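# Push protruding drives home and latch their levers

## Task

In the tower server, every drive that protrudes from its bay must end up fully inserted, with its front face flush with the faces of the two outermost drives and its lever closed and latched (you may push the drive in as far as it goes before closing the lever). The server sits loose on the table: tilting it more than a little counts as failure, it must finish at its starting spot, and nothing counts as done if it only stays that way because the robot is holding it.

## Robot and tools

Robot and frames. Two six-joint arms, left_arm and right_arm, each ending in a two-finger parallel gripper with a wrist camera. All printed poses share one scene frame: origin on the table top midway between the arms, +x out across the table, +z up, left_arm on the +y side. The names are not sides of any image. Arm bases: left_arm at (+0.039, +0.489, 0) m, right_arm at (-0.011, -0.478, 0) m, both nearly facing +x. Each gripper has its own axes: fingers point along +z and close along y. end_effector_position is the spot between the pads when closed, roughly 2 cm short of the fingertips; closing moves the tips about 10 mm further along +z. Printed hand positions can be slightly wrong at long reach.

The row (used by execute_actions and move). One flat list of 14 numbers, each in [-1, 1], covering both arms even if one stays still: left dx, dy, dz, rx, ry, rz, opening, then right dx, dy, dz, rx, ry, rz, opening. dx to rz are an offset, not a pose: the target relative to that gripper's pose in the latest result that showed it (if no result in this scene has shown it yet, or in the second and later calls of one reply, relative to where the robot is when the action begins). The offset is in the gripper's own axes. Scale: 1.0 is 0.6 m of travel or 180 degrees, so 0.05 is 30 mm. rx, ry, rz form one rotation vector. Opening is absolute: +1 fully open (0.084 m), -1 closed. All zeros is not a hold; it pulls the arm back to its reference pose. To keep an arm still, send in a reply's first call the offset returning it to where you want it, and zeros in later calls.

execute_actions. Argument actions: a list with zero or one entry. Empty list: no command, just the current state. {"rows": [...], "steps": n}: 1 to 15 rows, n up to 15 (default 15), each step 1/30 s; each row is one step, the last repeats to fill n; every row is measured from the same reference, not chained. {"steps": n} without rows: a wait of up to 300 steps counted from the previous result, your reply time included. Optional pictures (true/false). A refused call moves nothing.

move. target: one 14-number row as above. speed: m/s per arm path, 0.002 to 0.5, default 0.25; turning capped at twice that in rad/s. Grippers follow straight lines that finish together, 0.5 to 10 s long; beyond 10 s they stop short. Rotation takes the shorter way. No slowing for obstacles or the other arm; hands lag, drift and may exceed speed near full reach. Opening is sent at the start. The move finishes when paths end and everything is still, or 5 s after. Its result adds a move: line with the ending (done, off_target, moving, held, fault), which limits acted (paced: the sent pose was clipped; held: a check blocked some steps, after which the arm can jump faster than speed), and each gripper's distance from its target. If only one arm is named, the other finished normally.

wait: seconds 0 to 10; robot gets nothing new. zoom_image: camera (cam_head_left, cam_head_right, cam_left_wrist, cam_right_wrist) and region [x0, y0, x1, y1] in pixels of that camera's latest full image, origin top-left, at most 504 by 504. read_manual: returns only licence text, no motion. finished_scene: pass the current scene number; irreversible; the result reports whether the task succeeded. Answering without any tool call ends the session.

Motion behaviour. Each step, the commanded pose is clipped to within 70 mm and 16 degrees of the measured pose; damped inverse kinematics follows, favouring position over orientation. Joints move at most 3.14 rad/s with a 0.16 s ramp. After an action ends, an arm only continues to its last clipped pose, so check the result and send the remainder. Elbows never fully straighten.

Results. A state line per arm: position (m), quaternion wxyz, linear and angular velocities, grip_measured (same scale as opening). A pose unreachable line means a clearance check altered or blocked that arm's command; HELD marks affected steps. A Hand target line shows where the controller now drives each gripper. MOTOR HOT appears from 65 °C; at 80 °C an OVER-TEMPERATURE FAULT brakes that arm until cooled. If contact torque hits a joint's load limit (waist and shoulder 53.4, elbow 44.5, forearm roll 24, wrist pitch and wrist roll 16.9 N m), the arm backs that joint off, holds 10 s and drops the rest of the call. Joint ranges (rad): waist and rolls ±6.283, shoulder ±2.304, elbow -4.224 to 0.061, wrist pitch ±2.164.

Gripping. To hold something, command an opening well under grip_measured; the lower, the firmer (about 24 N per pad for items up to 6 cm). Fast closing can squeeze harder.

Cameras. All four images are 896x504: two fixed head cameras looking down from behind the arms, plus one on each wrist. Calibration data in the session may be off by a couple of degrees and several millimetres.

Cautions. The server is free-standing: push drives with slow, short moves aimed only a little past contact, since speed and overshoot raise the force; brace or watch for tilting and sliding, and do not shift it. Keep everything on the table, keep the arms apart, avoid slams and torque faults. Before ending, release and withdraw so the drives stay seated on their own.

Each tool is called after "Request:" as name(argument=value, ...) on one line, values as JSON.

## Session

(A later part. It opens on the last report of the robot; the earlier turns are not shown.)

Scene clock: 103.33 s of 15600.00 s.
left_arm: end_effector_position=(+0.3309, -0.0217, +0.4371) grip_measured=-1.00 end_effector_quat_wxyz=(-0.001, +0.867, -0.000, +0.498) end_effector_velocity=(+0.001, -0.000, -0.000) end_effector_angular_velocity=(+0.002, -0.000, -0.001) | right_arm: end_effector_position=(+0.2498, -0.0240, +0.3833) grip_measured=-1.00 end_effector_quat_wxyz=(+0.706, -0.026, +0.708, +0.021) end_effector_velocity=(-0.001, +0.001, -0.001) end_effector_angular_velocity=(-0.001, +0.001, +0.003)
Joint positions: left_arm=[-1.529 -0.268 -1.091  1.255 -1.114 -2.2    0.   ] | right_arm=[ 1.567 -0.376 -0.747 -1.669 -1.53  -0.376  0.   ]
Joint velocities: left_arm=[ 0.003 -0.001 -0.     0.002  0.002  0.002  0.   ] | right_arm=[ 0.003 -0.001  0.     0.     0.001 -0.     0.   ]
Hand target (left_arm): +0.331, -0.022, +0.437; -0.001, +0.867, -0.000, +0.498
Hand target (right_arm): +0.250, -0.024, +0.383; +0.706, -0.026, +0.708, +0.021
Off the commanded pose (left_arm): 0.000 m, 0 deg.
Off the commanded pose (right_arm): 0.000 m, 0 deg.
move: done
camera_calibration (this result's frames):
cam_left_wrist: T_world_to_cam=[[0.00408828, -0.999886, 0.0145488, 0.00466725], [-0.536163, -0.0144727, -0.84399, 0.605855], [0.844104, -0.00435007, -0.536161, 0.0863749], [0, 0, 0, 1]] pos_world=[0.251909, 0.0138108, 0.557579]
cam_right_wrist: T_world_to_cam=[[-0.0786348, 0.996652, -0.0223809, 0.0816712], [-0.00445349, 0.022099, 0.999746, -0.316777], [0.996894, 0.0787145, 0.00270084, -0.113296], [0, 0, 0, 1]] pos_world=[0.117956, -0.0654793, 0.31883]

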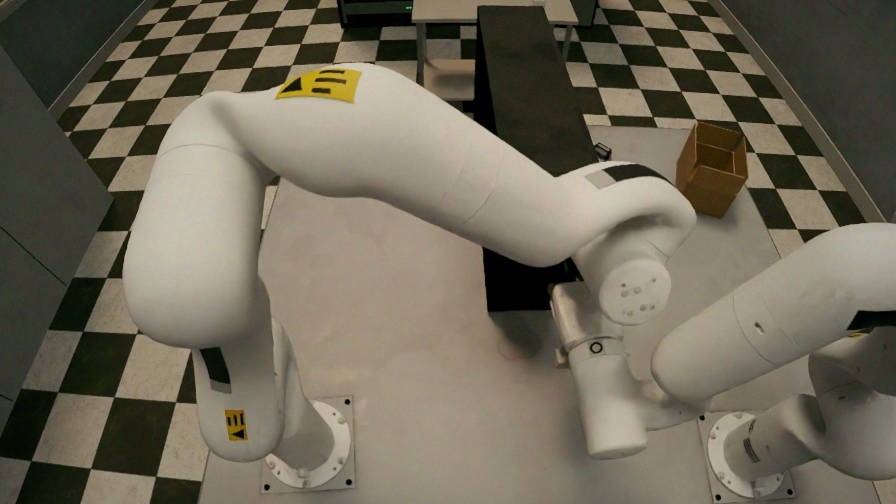

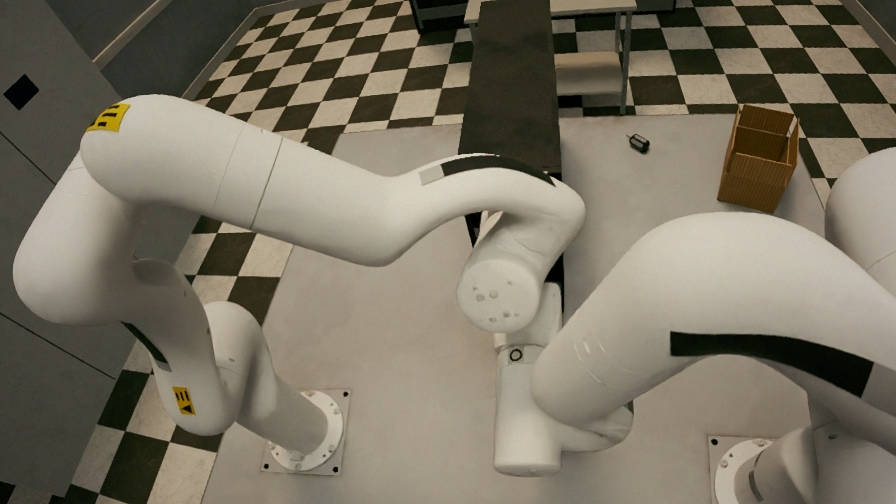

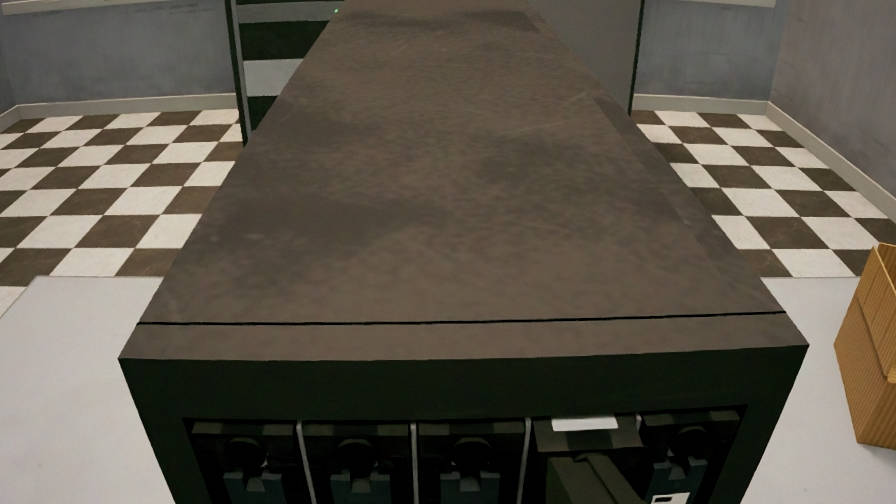

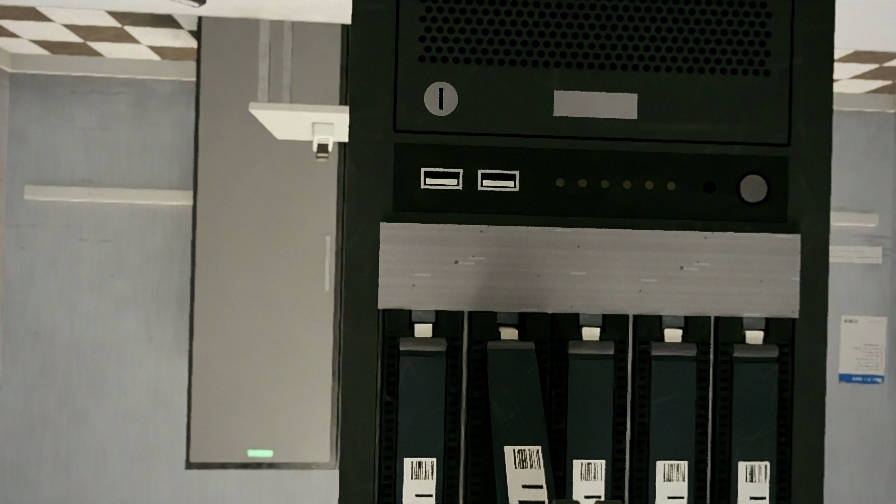

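Push the left tip in by 5 mm steps.

Request:
move(target=[0.005,0,0.0087,0,0,0,-1, 0,0,0,0,0,0,-1], speed=0.02)

Scene clock: 104.87 s of 15600.00 s.
left_arm: end_effector_position=(+0.3367, -0.0218, +0.4370) grip_measured=-1.00 end_effector_quat_wxyz=(-0.001, +0.867, -0.000, +0.498) end_effector_velocity=(+0.001, -0.001, +0.000) end_effector_angular_velocity=(+0.000, +0.001, -0.002) | right_arm: end_effector_position=(+0.2498, -0.0240, +0.3833) grip_measured=-1.00 end_effector_quat_wxyz=(+0.706, -0.026, +0.708, +0.021) end_effector_velocity=(+0.000, +0.000, -0.000) end_effector_angular_velocity=(-0.001, -0.000, -0.000)
Joint positions: left_arm=[-1.518 -0.27  -1.094  1.261 -1.106 -2.196  0.   ] | right_arm=[ 1.567 -0.376 -0.747 -1.669 -1.53  -0.376  0.   ]
Joint velocities: left_arm=[ 0.001 -0.001 -0.001  0.001  0.002  0.002  0.   ] | right_arm=[-0.    -0.001 -0.    -0.    -0.    -0.001  0.   ]
Hand target (left_arm): +0.337, -0.022, +0.437; -0.001, +0.867, -0.000, +0.498
Hand target (right_arm): +0.250, -0.024, +0.383; +0.706, -0.026, +0.708, +0.021
Off the commanded pose (left_arm): 0.000 m, 0 deg.
Off the commanded pose (right_arm): 0.000 m, 0 deg.
move: done
camera_calibration (this result's frames):
cam_left_wrist: T_world_to_cam=[[0.00365775, -0.999885, 0.0147372, 0.00459482], [-0.536436, -0.0143993, -0.843818, 0.608871], [0.843933, -0.00481907, -0.536427, 0.0816532], [0, 0, 0, 1]] pos_world=[0.257694, 0.0137551, 0.55751]
cam_right_wrist: T_world_to_cam=[[-0.0786349, 0.996652, -0.0223808, 0.0816712], [-0.00445326, 0.022099, 0.999746, -0.316777], [0.996894, 0.0787146, 0.0027006, -0.113296], [0, 0, 0, 1]] pos_world=[0.117956, -0.0654793, 0.31883]

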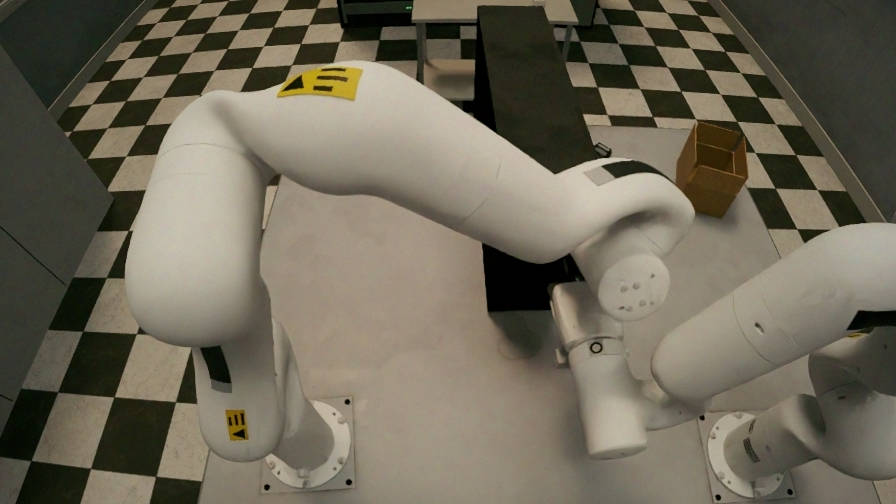

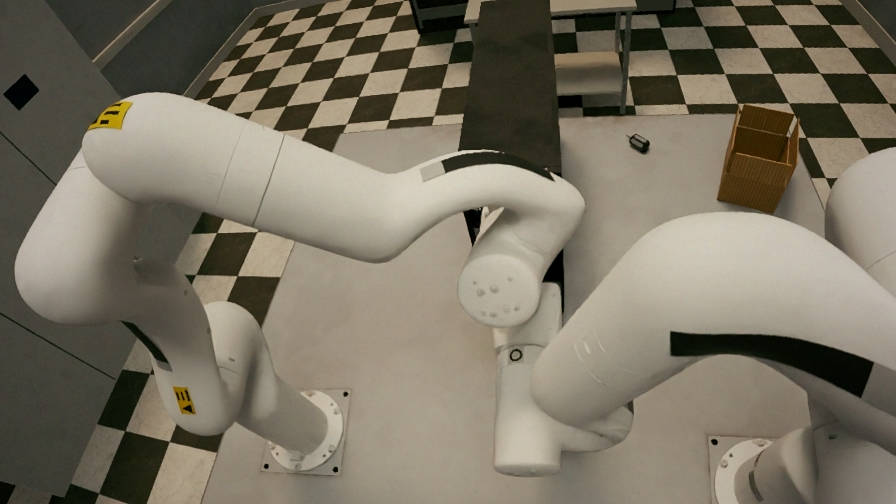

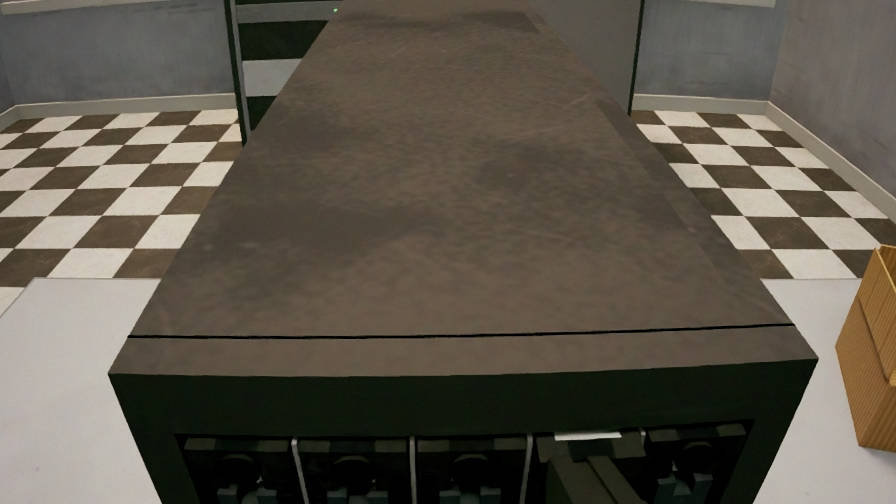

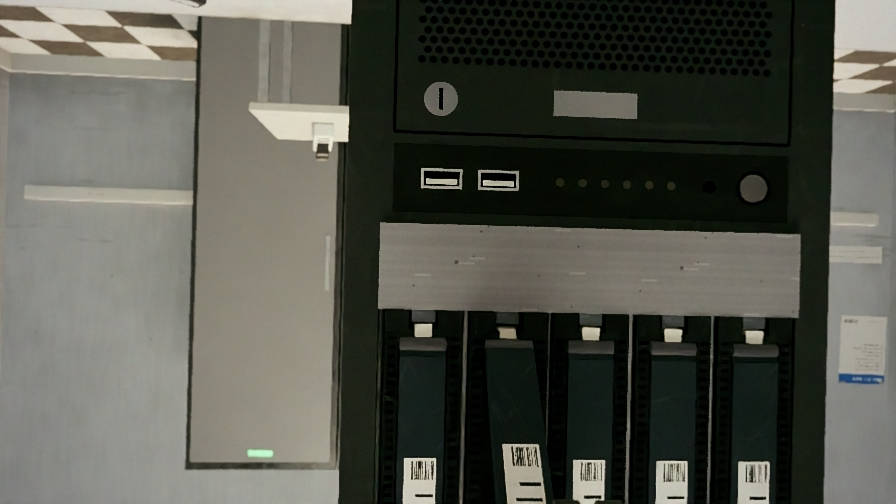

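Request:
move(target=[0.004,0,0.007,0,0,0,-1, 0,0,0,0,0,0,-1], speed=0.02)

Scene clock: 106.73 s of 15600.00 s.
left_arm: end_effector_position=(+0.3414, -0.0218, +0.4370) grip_measured=-1.00 end_effector_quat_wxyz=(-0.001, +0.867, -0.001, +0.498) end_effector_velocity=(+0.001, -0.000, -0.001) end_effector_angular_velocity=(+0.003, -0.000, -0.001) | right_arm: end_effector_position=(+0.2498, -0.0240, +0.3833) grip_measured=-1.00 end_effector_quat_wxyz=(+0.706, -0.026, +0.708, +0.021) end_effector_velocity=(-0.000, +0.000, +0.000) end_effector_angular_velocity=(+0.001, +0.000, +0.001)
Joint positions: left_arm=[-1.509 -0.272 -1.096  1.266 -1.1   -2.194  0.   ] | right_arm=[ 1.567 -0.376 -0.747 -1.669 -1.53  -0.376  0.   ]
Joint velocities: left_arm=[ 0.001 -0.001  0.     0.001  0.001  0.002  0.   ] | right_arm=[ 0.     0.001 -0.    -0.     0.    -0.     0.   ]
Hand target (left_arm): +0.342, -0.022, +0.437; -0.001, +0.867, -0.000, +0.498
Hand target (right_arm): +0.250, -0.024, +0.383; +0.706, -0.026, +0.708, +0.021
Off the commanded pose (left_arm): 0.000 m, 0 deg.
Off the commanded pose (right_arm): 0.000 m, 0 deg.
move: done
camera_calibration (this result's frames):
cam_left_wrist: T_world_to_cam=[[0.00359971, -0.999884, 0.0147863, 0.00456341], [-0.536461, -0.0144094, -0.843802, 0.611389], [0.843918, -0.0048948, -0.53645, 0.0776398], [0, 0, 0, 1]] pos_world=[0.262448, 0.0137527, 0.557474]
cam_right_wrist: T_world_to_cam=[[-0.0786348, 0.996652, -0.0223809, 0.0816712], [-0.00445326, 0.022099, 0.999746, -0.316777], [0.996894, 0.0787145, 0.00270061, -0.113296], [0, 0, 0, 1]] pos_world=[0.117956, -0.0654793, 0.31883]

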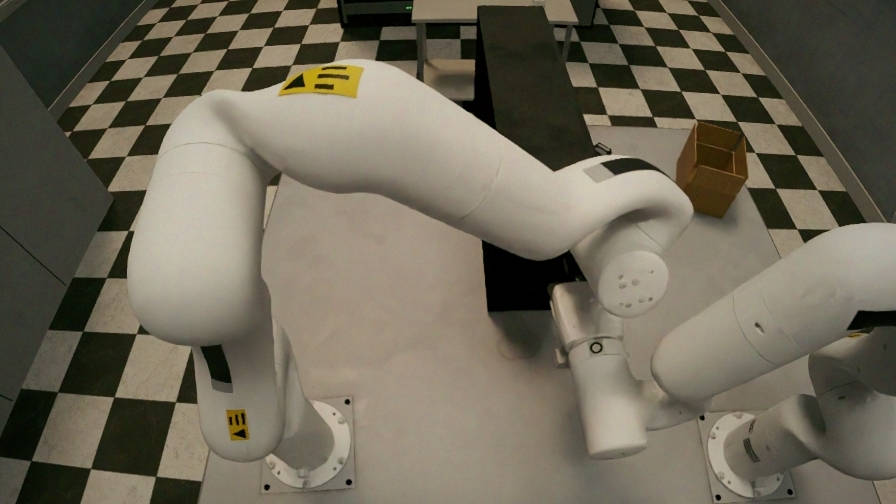

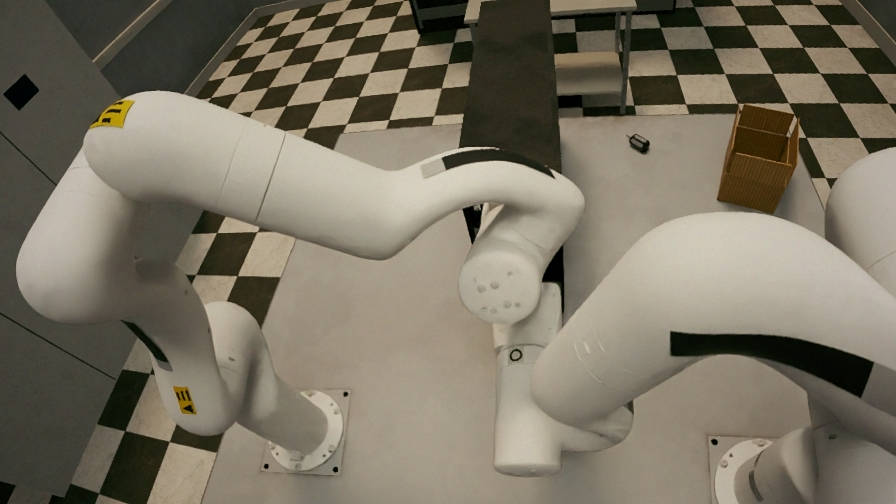

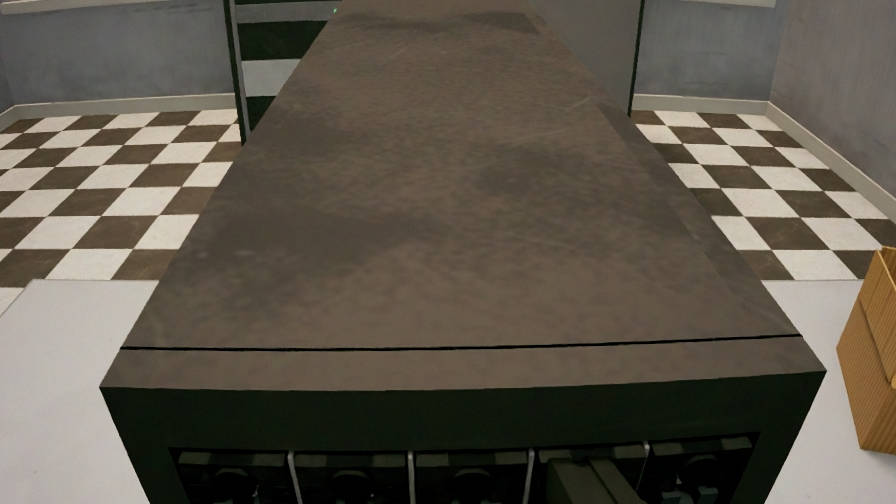

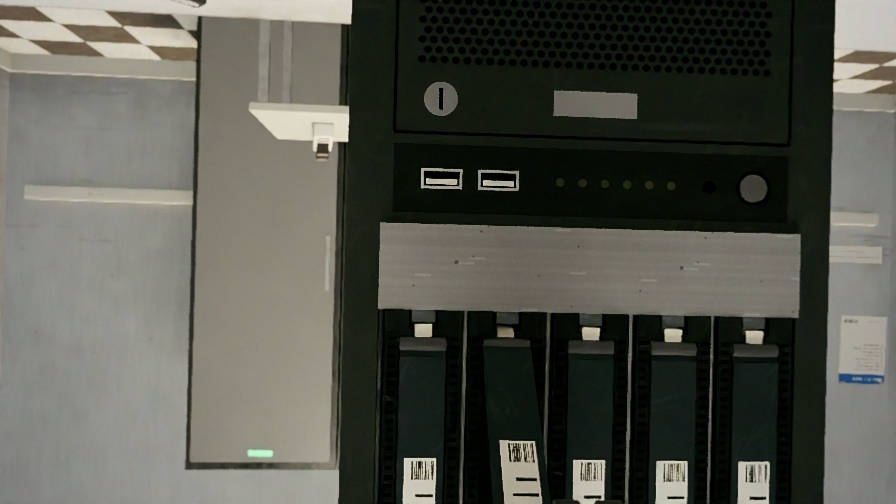

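Request:
move(target=[0,0,0,0,0,0,-1, 0,0,0.1,0,0,0,-1], speed=0.06)

Scene clock: 109.13 s of 15600.00 s.
left_arm: end_effector_position=(+0.3414, -0.0218, +0.4369) grip_measured=-1.00 end_effector_quat_wxyz=(-0.001, +0.867, -0.000, +0.498) end_effector_velocity=(-0.000, +0.000, -0.000) end_effector_angular_velocity=(+0.002, -0.000, -0.001) | right_arm: end_effector_position=(+0.3096, -0.0199, +0.3835) grip_measured=-1.00 end_effector_quat_wxyz=(+0.706, -0.026, +0.707, +0.021) end_effector_velocity=(+0.002, -0.000, +0.001) end_effector_angular_velocity=(+0.001, +0.000, -0.001)
Joint positions: left_arm=[-1.509 -0.272 -1.096  1.266 -1.1   -2.194  0.   ] | right_arm=[ 1.434 -0.396 -0.777 -1.793 -1.48  -0.377  0.   ]
Joint velocities: left_arm=[-0.    -0.     0.001  0.     0.     0.001  0.   ] | right_arm=[-0.005  0.001 -0.001 -0.003  0.002 -0.     0.   ]
Hand target (left_arm): +0.341, -0.022, +0.437; -0.001, +0.867, -0.001, +0.498
Hand target (right_arm): +0.310, -0.020, +0.383; +0.706, -0.026, +0.707, +0.021
Off the commanded pose (left_arm): 0.000 m, 0 deg.
Off the commanded pose (right_arm): 0.000 m, 0 deg.
move: done
camera_calibration (this result's frames):
cam_left_wrist: T_world_to_cam=[[0.00365856, -0.999885, 0.0147362, 0.00458897], [-0.536448, -0.0143988, -0.84381, 0.611386], [0.843925, -0.00481806, -0.536439, 0.077615], [0, 0, 0, 1]] pos_world=[0.262459, 0.0137656, 0.557462]
cam_right_wrist: T_world_to_cam=[[-0.0786757, 0.996648, -0.0224294, 0.0823335], [-0.00518319, 0.0220899, 0.999743, -0.316505], [0.996887, 0.0787717, 0.00342787, -0.17351], [0, 0, 0, 1]] pos_world=[0.177807, -0.0613983, 0.318865]

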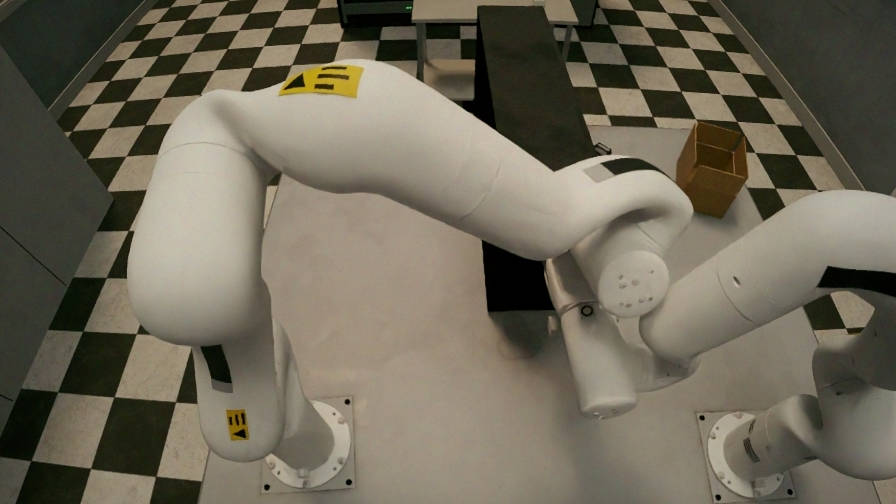

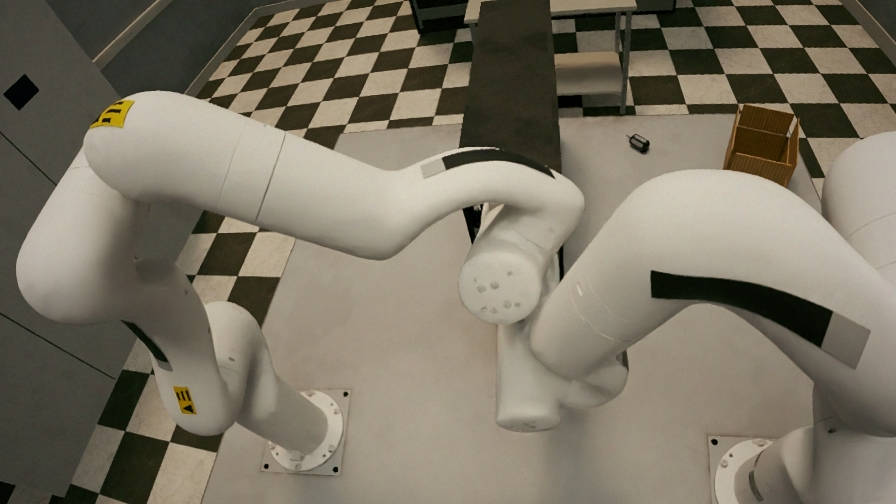

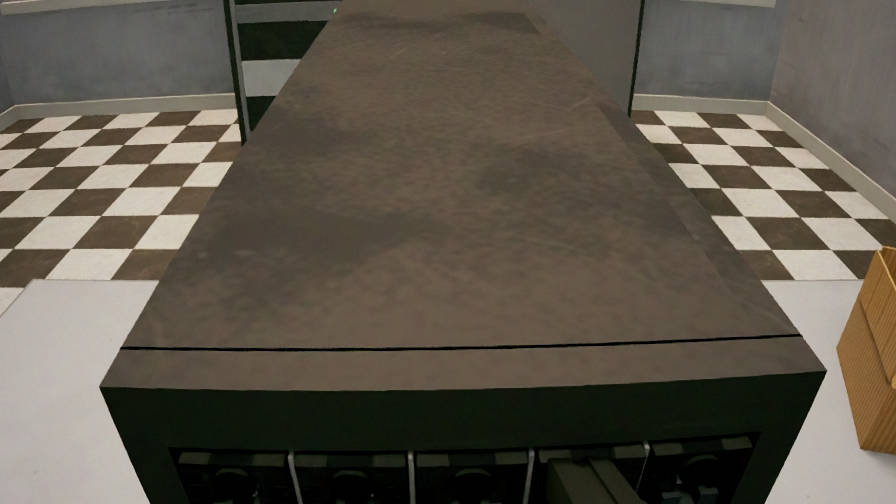

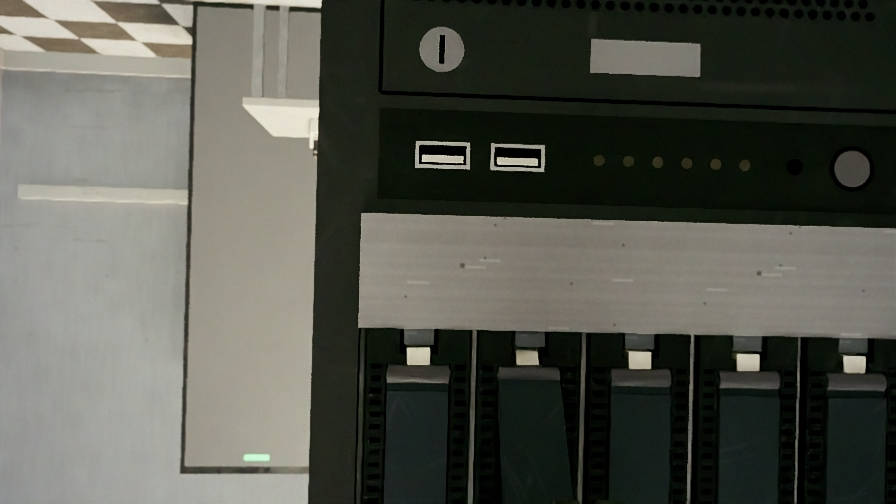

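Request:
move(target=[0,0,0,0,0,0,-1, 0,0,0.012,0,0,0,-1], speed=0.02)

Scene clock: 110.30 s of 15600.00 s.
left_arm: end_effector_position=(+0.3414, -0.0218, +0.4369) grip_measured=-1.00 end_effector_quat_wxyz=(-0.001, +0.867, -0.000, +0.498) end_effector_velocity=(+0.000, +0.000, -0.000) end_effector_angular_velocity=(+0.000, +0.000, +0.000) | right_arm: end_effector_position=(+0.3167, -0.0194, +0.3835) grip_measured=-1.00 end_effector_quat_wxyz=(+0.706, -0.026, +0.707, +0.021) end_effector_velocity=(+0.001, +0.000, +0.000) end_effector_angular_velocity=(+0.000, +0.000, +0.001)
Joint positions: left_arm=[-1.509 -0.272 -1.096  1.266 -1.1   -2.194  0.   ] | right_arm=[ 1.419 -0.399 -0.781 -1.807 -1.475 -0.378  0.   ]
Joint velocities: left_arm=[ 0. -0. -0. -0. -0. -0.  0.] | right_arm=[-0.002  0.    -0.001 -0.002  0.002 -0.     0.   ]
Hand target (left_arm): +0.341, -0.022, +0.437; -0.001, +0.867, -0.000, +0.498
Hand target (right_arm): +0.317, -0.019, +0.383; +0.706, -0.026, +0.707, +0.021
Off the commanded pose (left_arm): 0.000 m, 0 deg.
Off the commanded pose (right_arm): 0.000 m, 0 deg.
move: done
camera_calibration (this result's frames):
cam_left_wrist: T_world_to_cam=[[0.00364247, -0.999885, 0.0147453, 0.00458502], [-0.536455, -0.0143979, -0.843806, 0.611384], [0.843921, -0.00483667, -0.536446, 0.0776225], [0, 0, 0, 1]] pos_world=[0.262456, 0.0137626, 0.557462]
cam_right_wrist: T_world_to_cam=[[-0.0786593, 0.996649, -0.0224365, 0.0824127], [-0.00528905, 0.0220887, 0.999742, -0.316469], [0.996888, 0.0787577, 0.00353385, -0.180661], [0, 0, 0, 1]] pos_world=[0.184907, -0.0609177, 0.318875]

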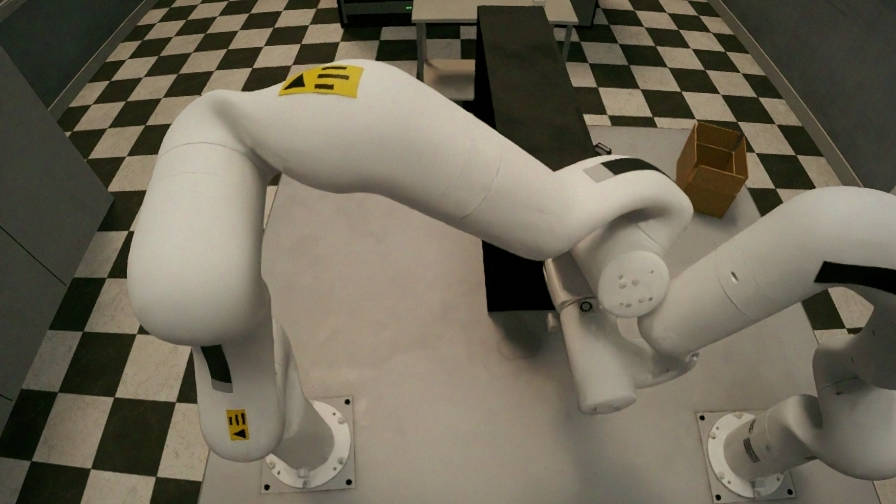

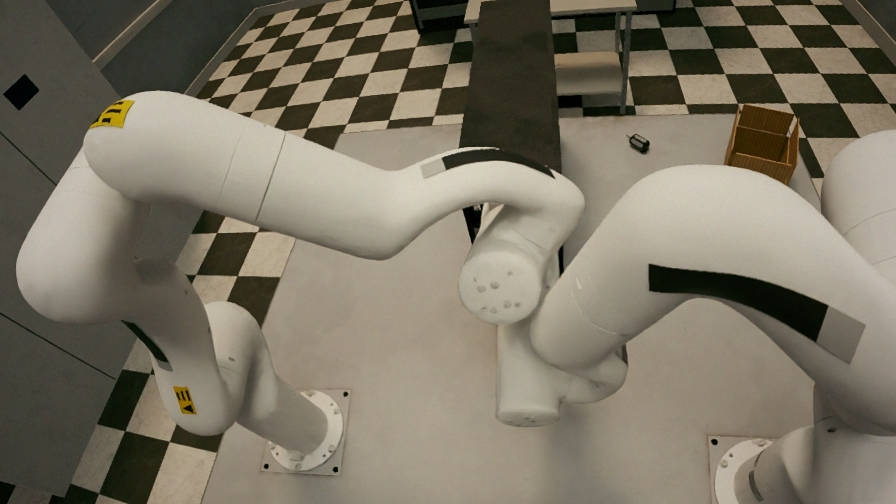

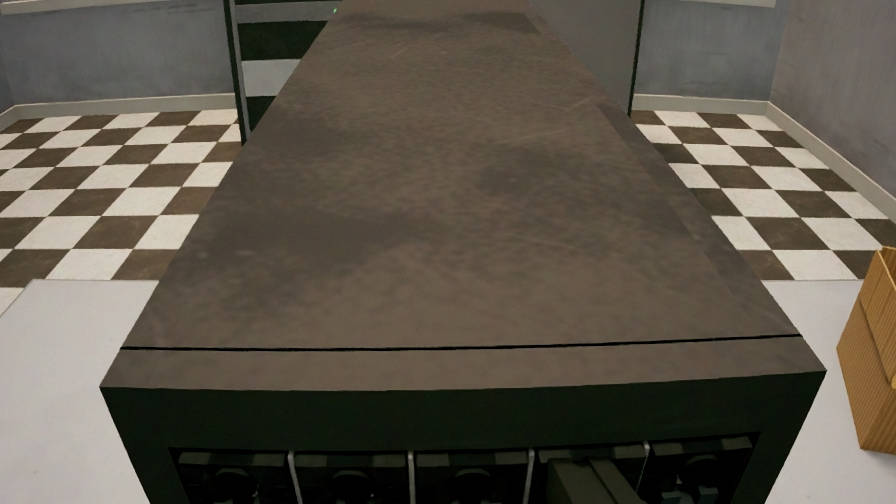

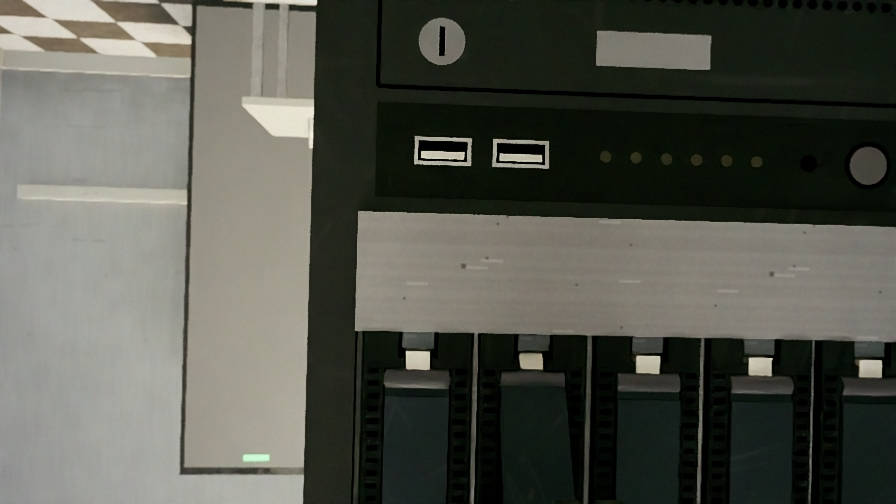

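No resistance so far; continue.

Request:
move(target=[0,0,0,0,0,0,-1, 0,0,0.012,0,0,0,-1], speed=0.02)

Scene clock: 112.53 s of 15600.00 s.
left_arm: end_effector_position=(+0.3414, -0.0218, +0.4369) grip_measured=-1.00 end_effector_quat_wxyz=(-0.001, +0.867, -0.000, +0.498) end_effector_velocity=(-0.000, +0.000, -0.001) end_effector_angular_velocity=(-0.000, +0.000, +0.001) | right_arm: end_effector_position=(+0.3183, -0.0193, +0.3835) grip_measured=-1.00 end_effector_quat_wxyz=(+0.706, -0.026, +0.707, +0.021) end_effector_velocity=(-0.000, -0.000, -0.000) end_effector_angular_velocity=(-0.000, +0.000, +0.000)
Joint positions: left_arm=[-1.509 -0.272 -1.096  1.266 -1.1   -2.194  0.   ] | right_arm=[ 1.415 -0.4   -0.783 -1.811 -1.473 -0.378  0.   ]
Joint velocities: left_arm=[-0.    -0.001  0.    -0.     0.    -0.001  0.   ] | right_arm=[ 0.  0.  0.  0.  0. -0.  0.]
Hand target (left_arm): +0.341, -0.022, +0.437; -0.001, +0.867, -0.000, +0.498
Hand target (right_arm): +0.318, -0.019, +0.383; +0.706, -0.026, +0.707, +0.021
Off the commanded pose (left_arm): 0.000 m, 0 deg.
Off the commanded pose (right_arm): 0.006 m, 0 deg.
move: held (right_arm); limits=held; held on 15 of 21 steps (right_arm), including the last (right_arm)
pose unreachable (right arm): on one or more control steps of this call this arm could not follow its commanded pose, so it was not sent that pose on those steps. On the call's last step it was still not sent that pose. It may still have moved: this result reports where it is.
cause: the commanded pose would bring a part of the arm too close to another arm (a part of this arm just beyond joint 4 (forearm roll) and a part of the other arm just beyond its joint 5 (wrist pitch)).
camera_calibration (this result's frames):
cam_left_wrist: T_world_to_cam=[[0.0036543, -0.999885, 0.0147445, 0.00458402], [-0.536446, -0.0144036, -0.843812, 0.611388], [0.843927, -0.00482608, -0.536436, 0.0776162], [0, 0, 0, 1]] pos_world=[0.262458, 0.0137643, 0.557465]
cam_right_wrist: T_world_to_cam=[[-0.0786888, 0.996646, -0.0224483, 0.0824368], [-0.0052586, 0.0221028, 0.999742, -0.316462], [0.996885, 0.0787865, 0.00350172, -0.182234], [0, 0, 0, 1]] pos_world=[0.186489, -0.0608081, 0.318869]

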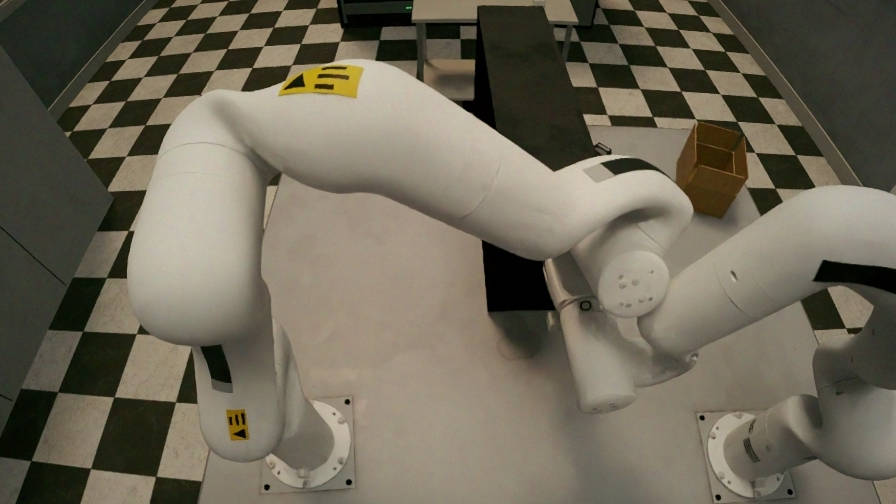

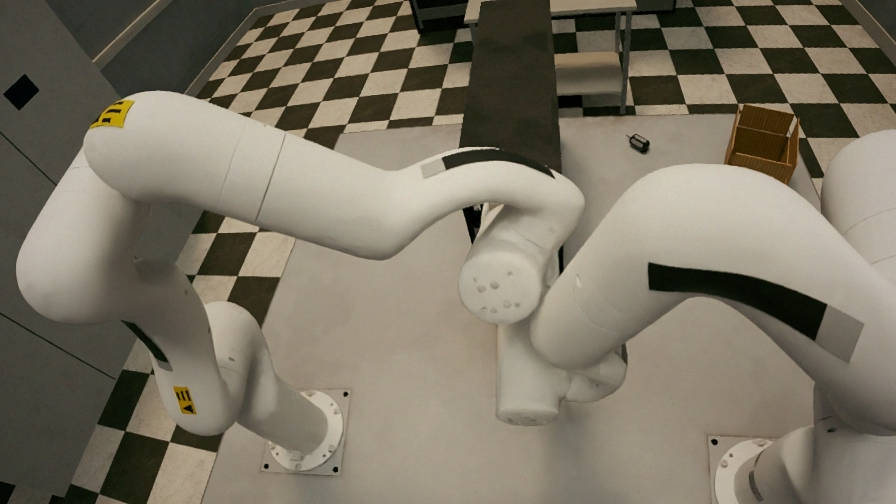

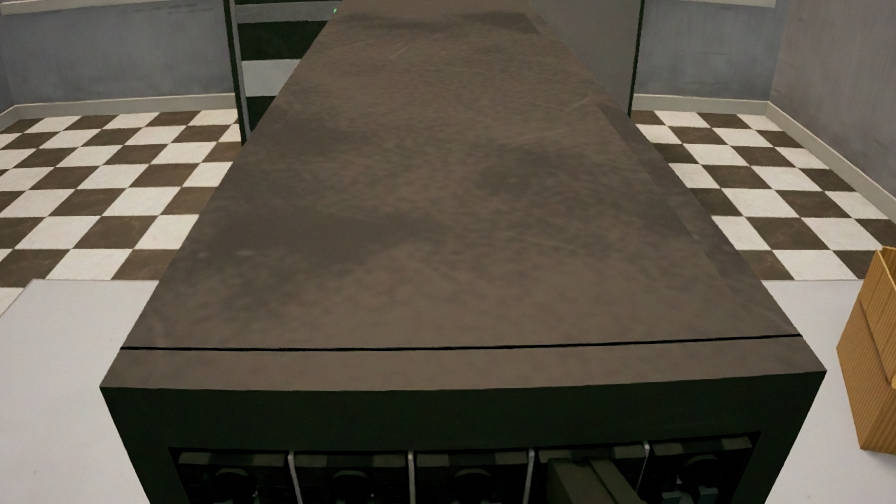

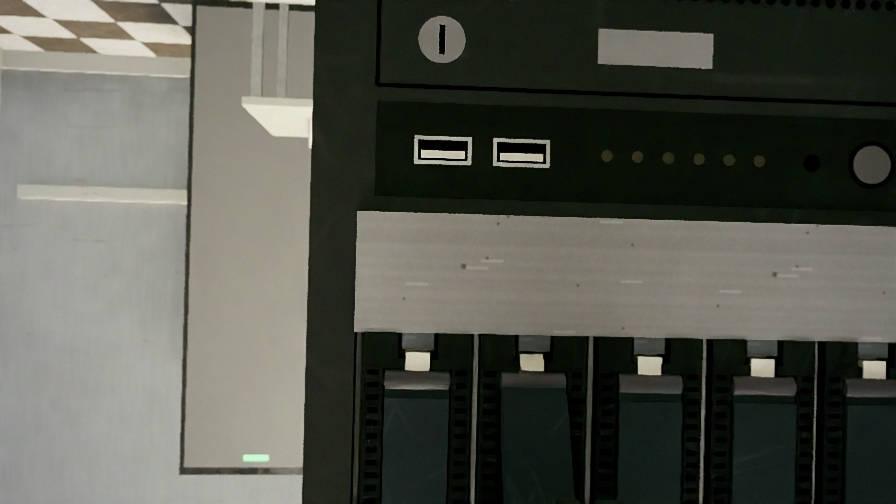

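Request:
move(target=[0,-0.014,0,-0.14,0,0,-1, 0,0,0,0,0,0,-1], speed=0.1)

Scene clock: 116.40 s of 15600.00 s.
left_arm: end_effector_position=(+0.3413, -0.0133, +0.4368) grip_measured=-1.00 end_effector_quat_wxyz=(+0.188, +0.847, -0.109, +0.485) end_effector_velocity=(+0.000, +0.000, +0.000) end_effector_angular_velocity=(-0.008, -0.001, -0.006) | right_arm: end_effector_position=(+0.3183, -0.0193, +0.3835) grip_measured=-1.00 end_effector_quat_wxyz=(+0.706, -0.026, +0.707, +0.021) end_effector_velocity=(-0.001, +0.001, +0.000) end_effector_angular_velocity=(+0.001, +0.001, +0.002)
Joint positions: left_arm=[-1.414 -0.03  -0.791  1.774 -0.71  -2.519  0.   ] | right_arm=[ 1.415 -0.4   -0.783 -1.811 -1.473 -0.378  0.   ]
Joint velocities: left_arm=[ 0.003  0.004  0.006  0.018  0.005 -0.016  0.   ] | right_arm=[ 0.001  0.001 -0.    -0.     0.001 -0.     0.   ]
Hand target (left_arm): +0.341, -0.013, +0.437; +0.188, +0.847, -0.109, +0.485
Hand target (right_arm): +0.318, -0.019, +0.383; +0.706, -0.026, +0.707, +0.021
Off the commanded pose (left_arm): 0.000 m, 0 deg.
Off the commanded pose (right_arm): 0.000 m, 0 deg.
move: done
camera_calibration (this result's frames):
cam_left_wrist: T_world_to_cam=[[-0.362716, -0.903341, 0.228938, 0.0458077], [-0.539736, 0.00337035, -0.841828, 0.611812], [0.759686, -0.42891, -0.488788, 0.0800132], [0, 0, 0, 1]] pos_world=[0.286047, 0.0736364, 0.543663]
cam_right_wrist: T_world_to_cam=[[-0.0786882, 0.996646, -0.0224492, 0.0824374], [-0.00525743, 0.0221039, 0.999742, -0.316461], [0.996885, 0.0787859, 0.00350048, -0.182234], [0, 0, 0, 1]] pos_world=[0.186489, -0.0608085, 0.318868]

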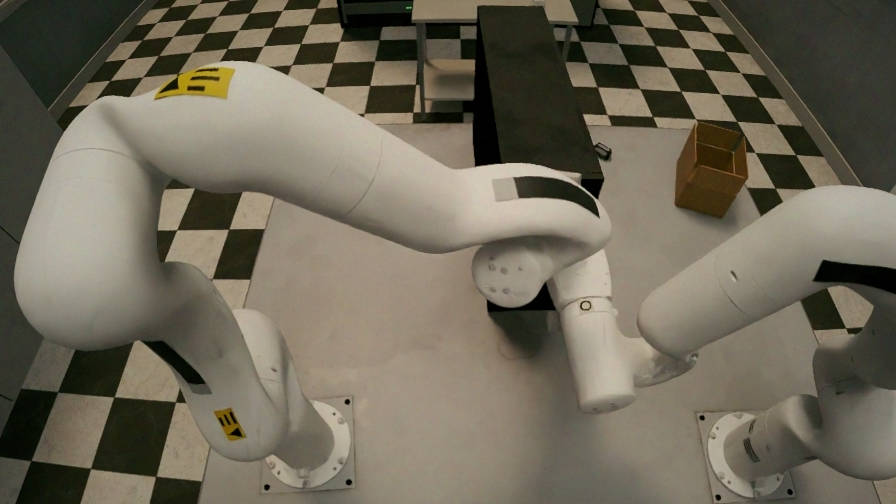

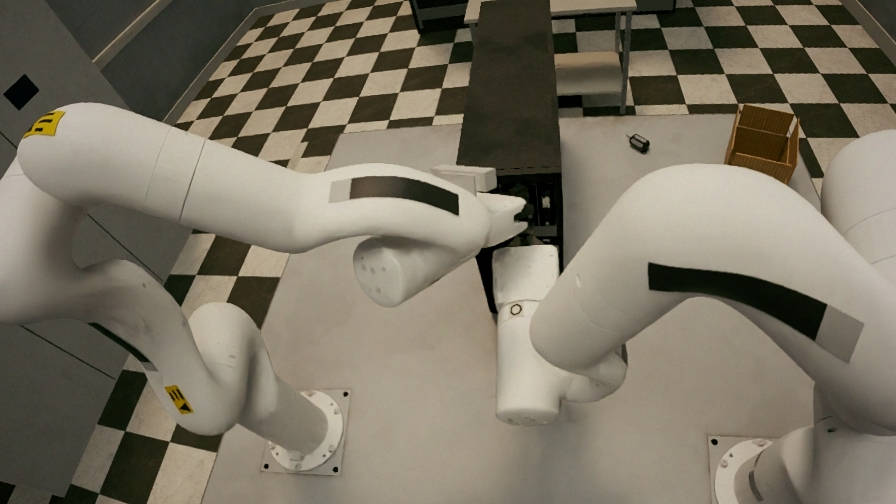

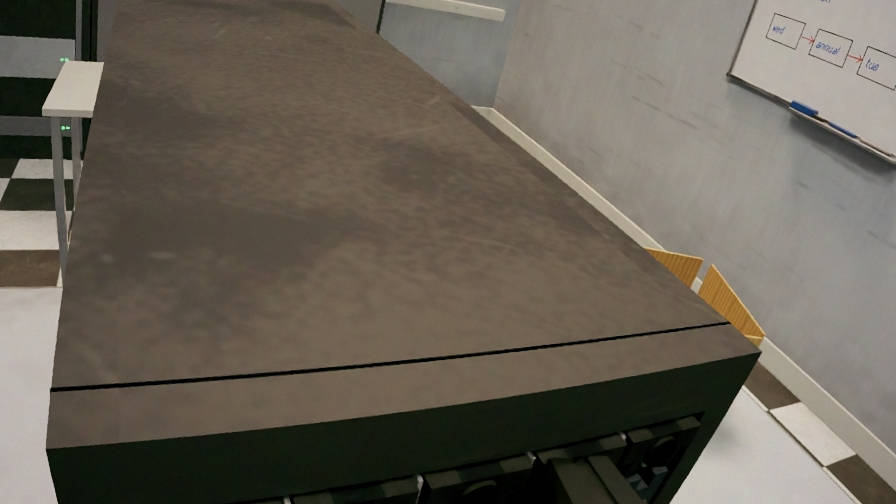

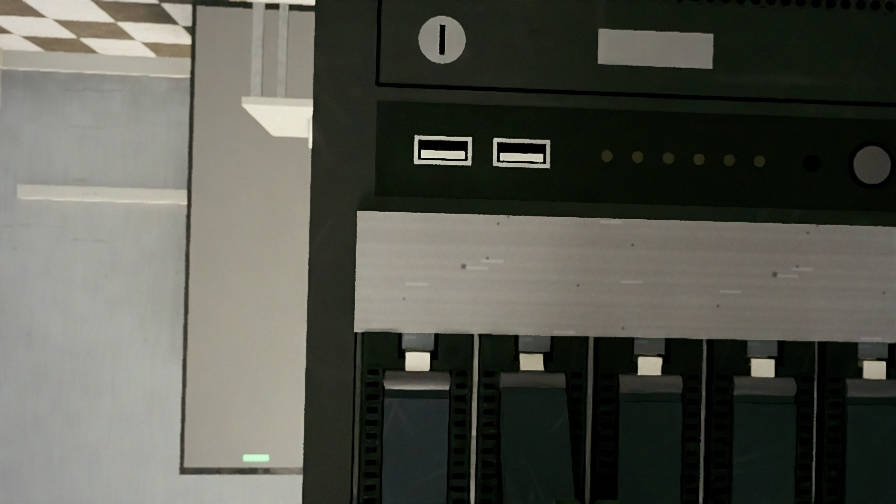

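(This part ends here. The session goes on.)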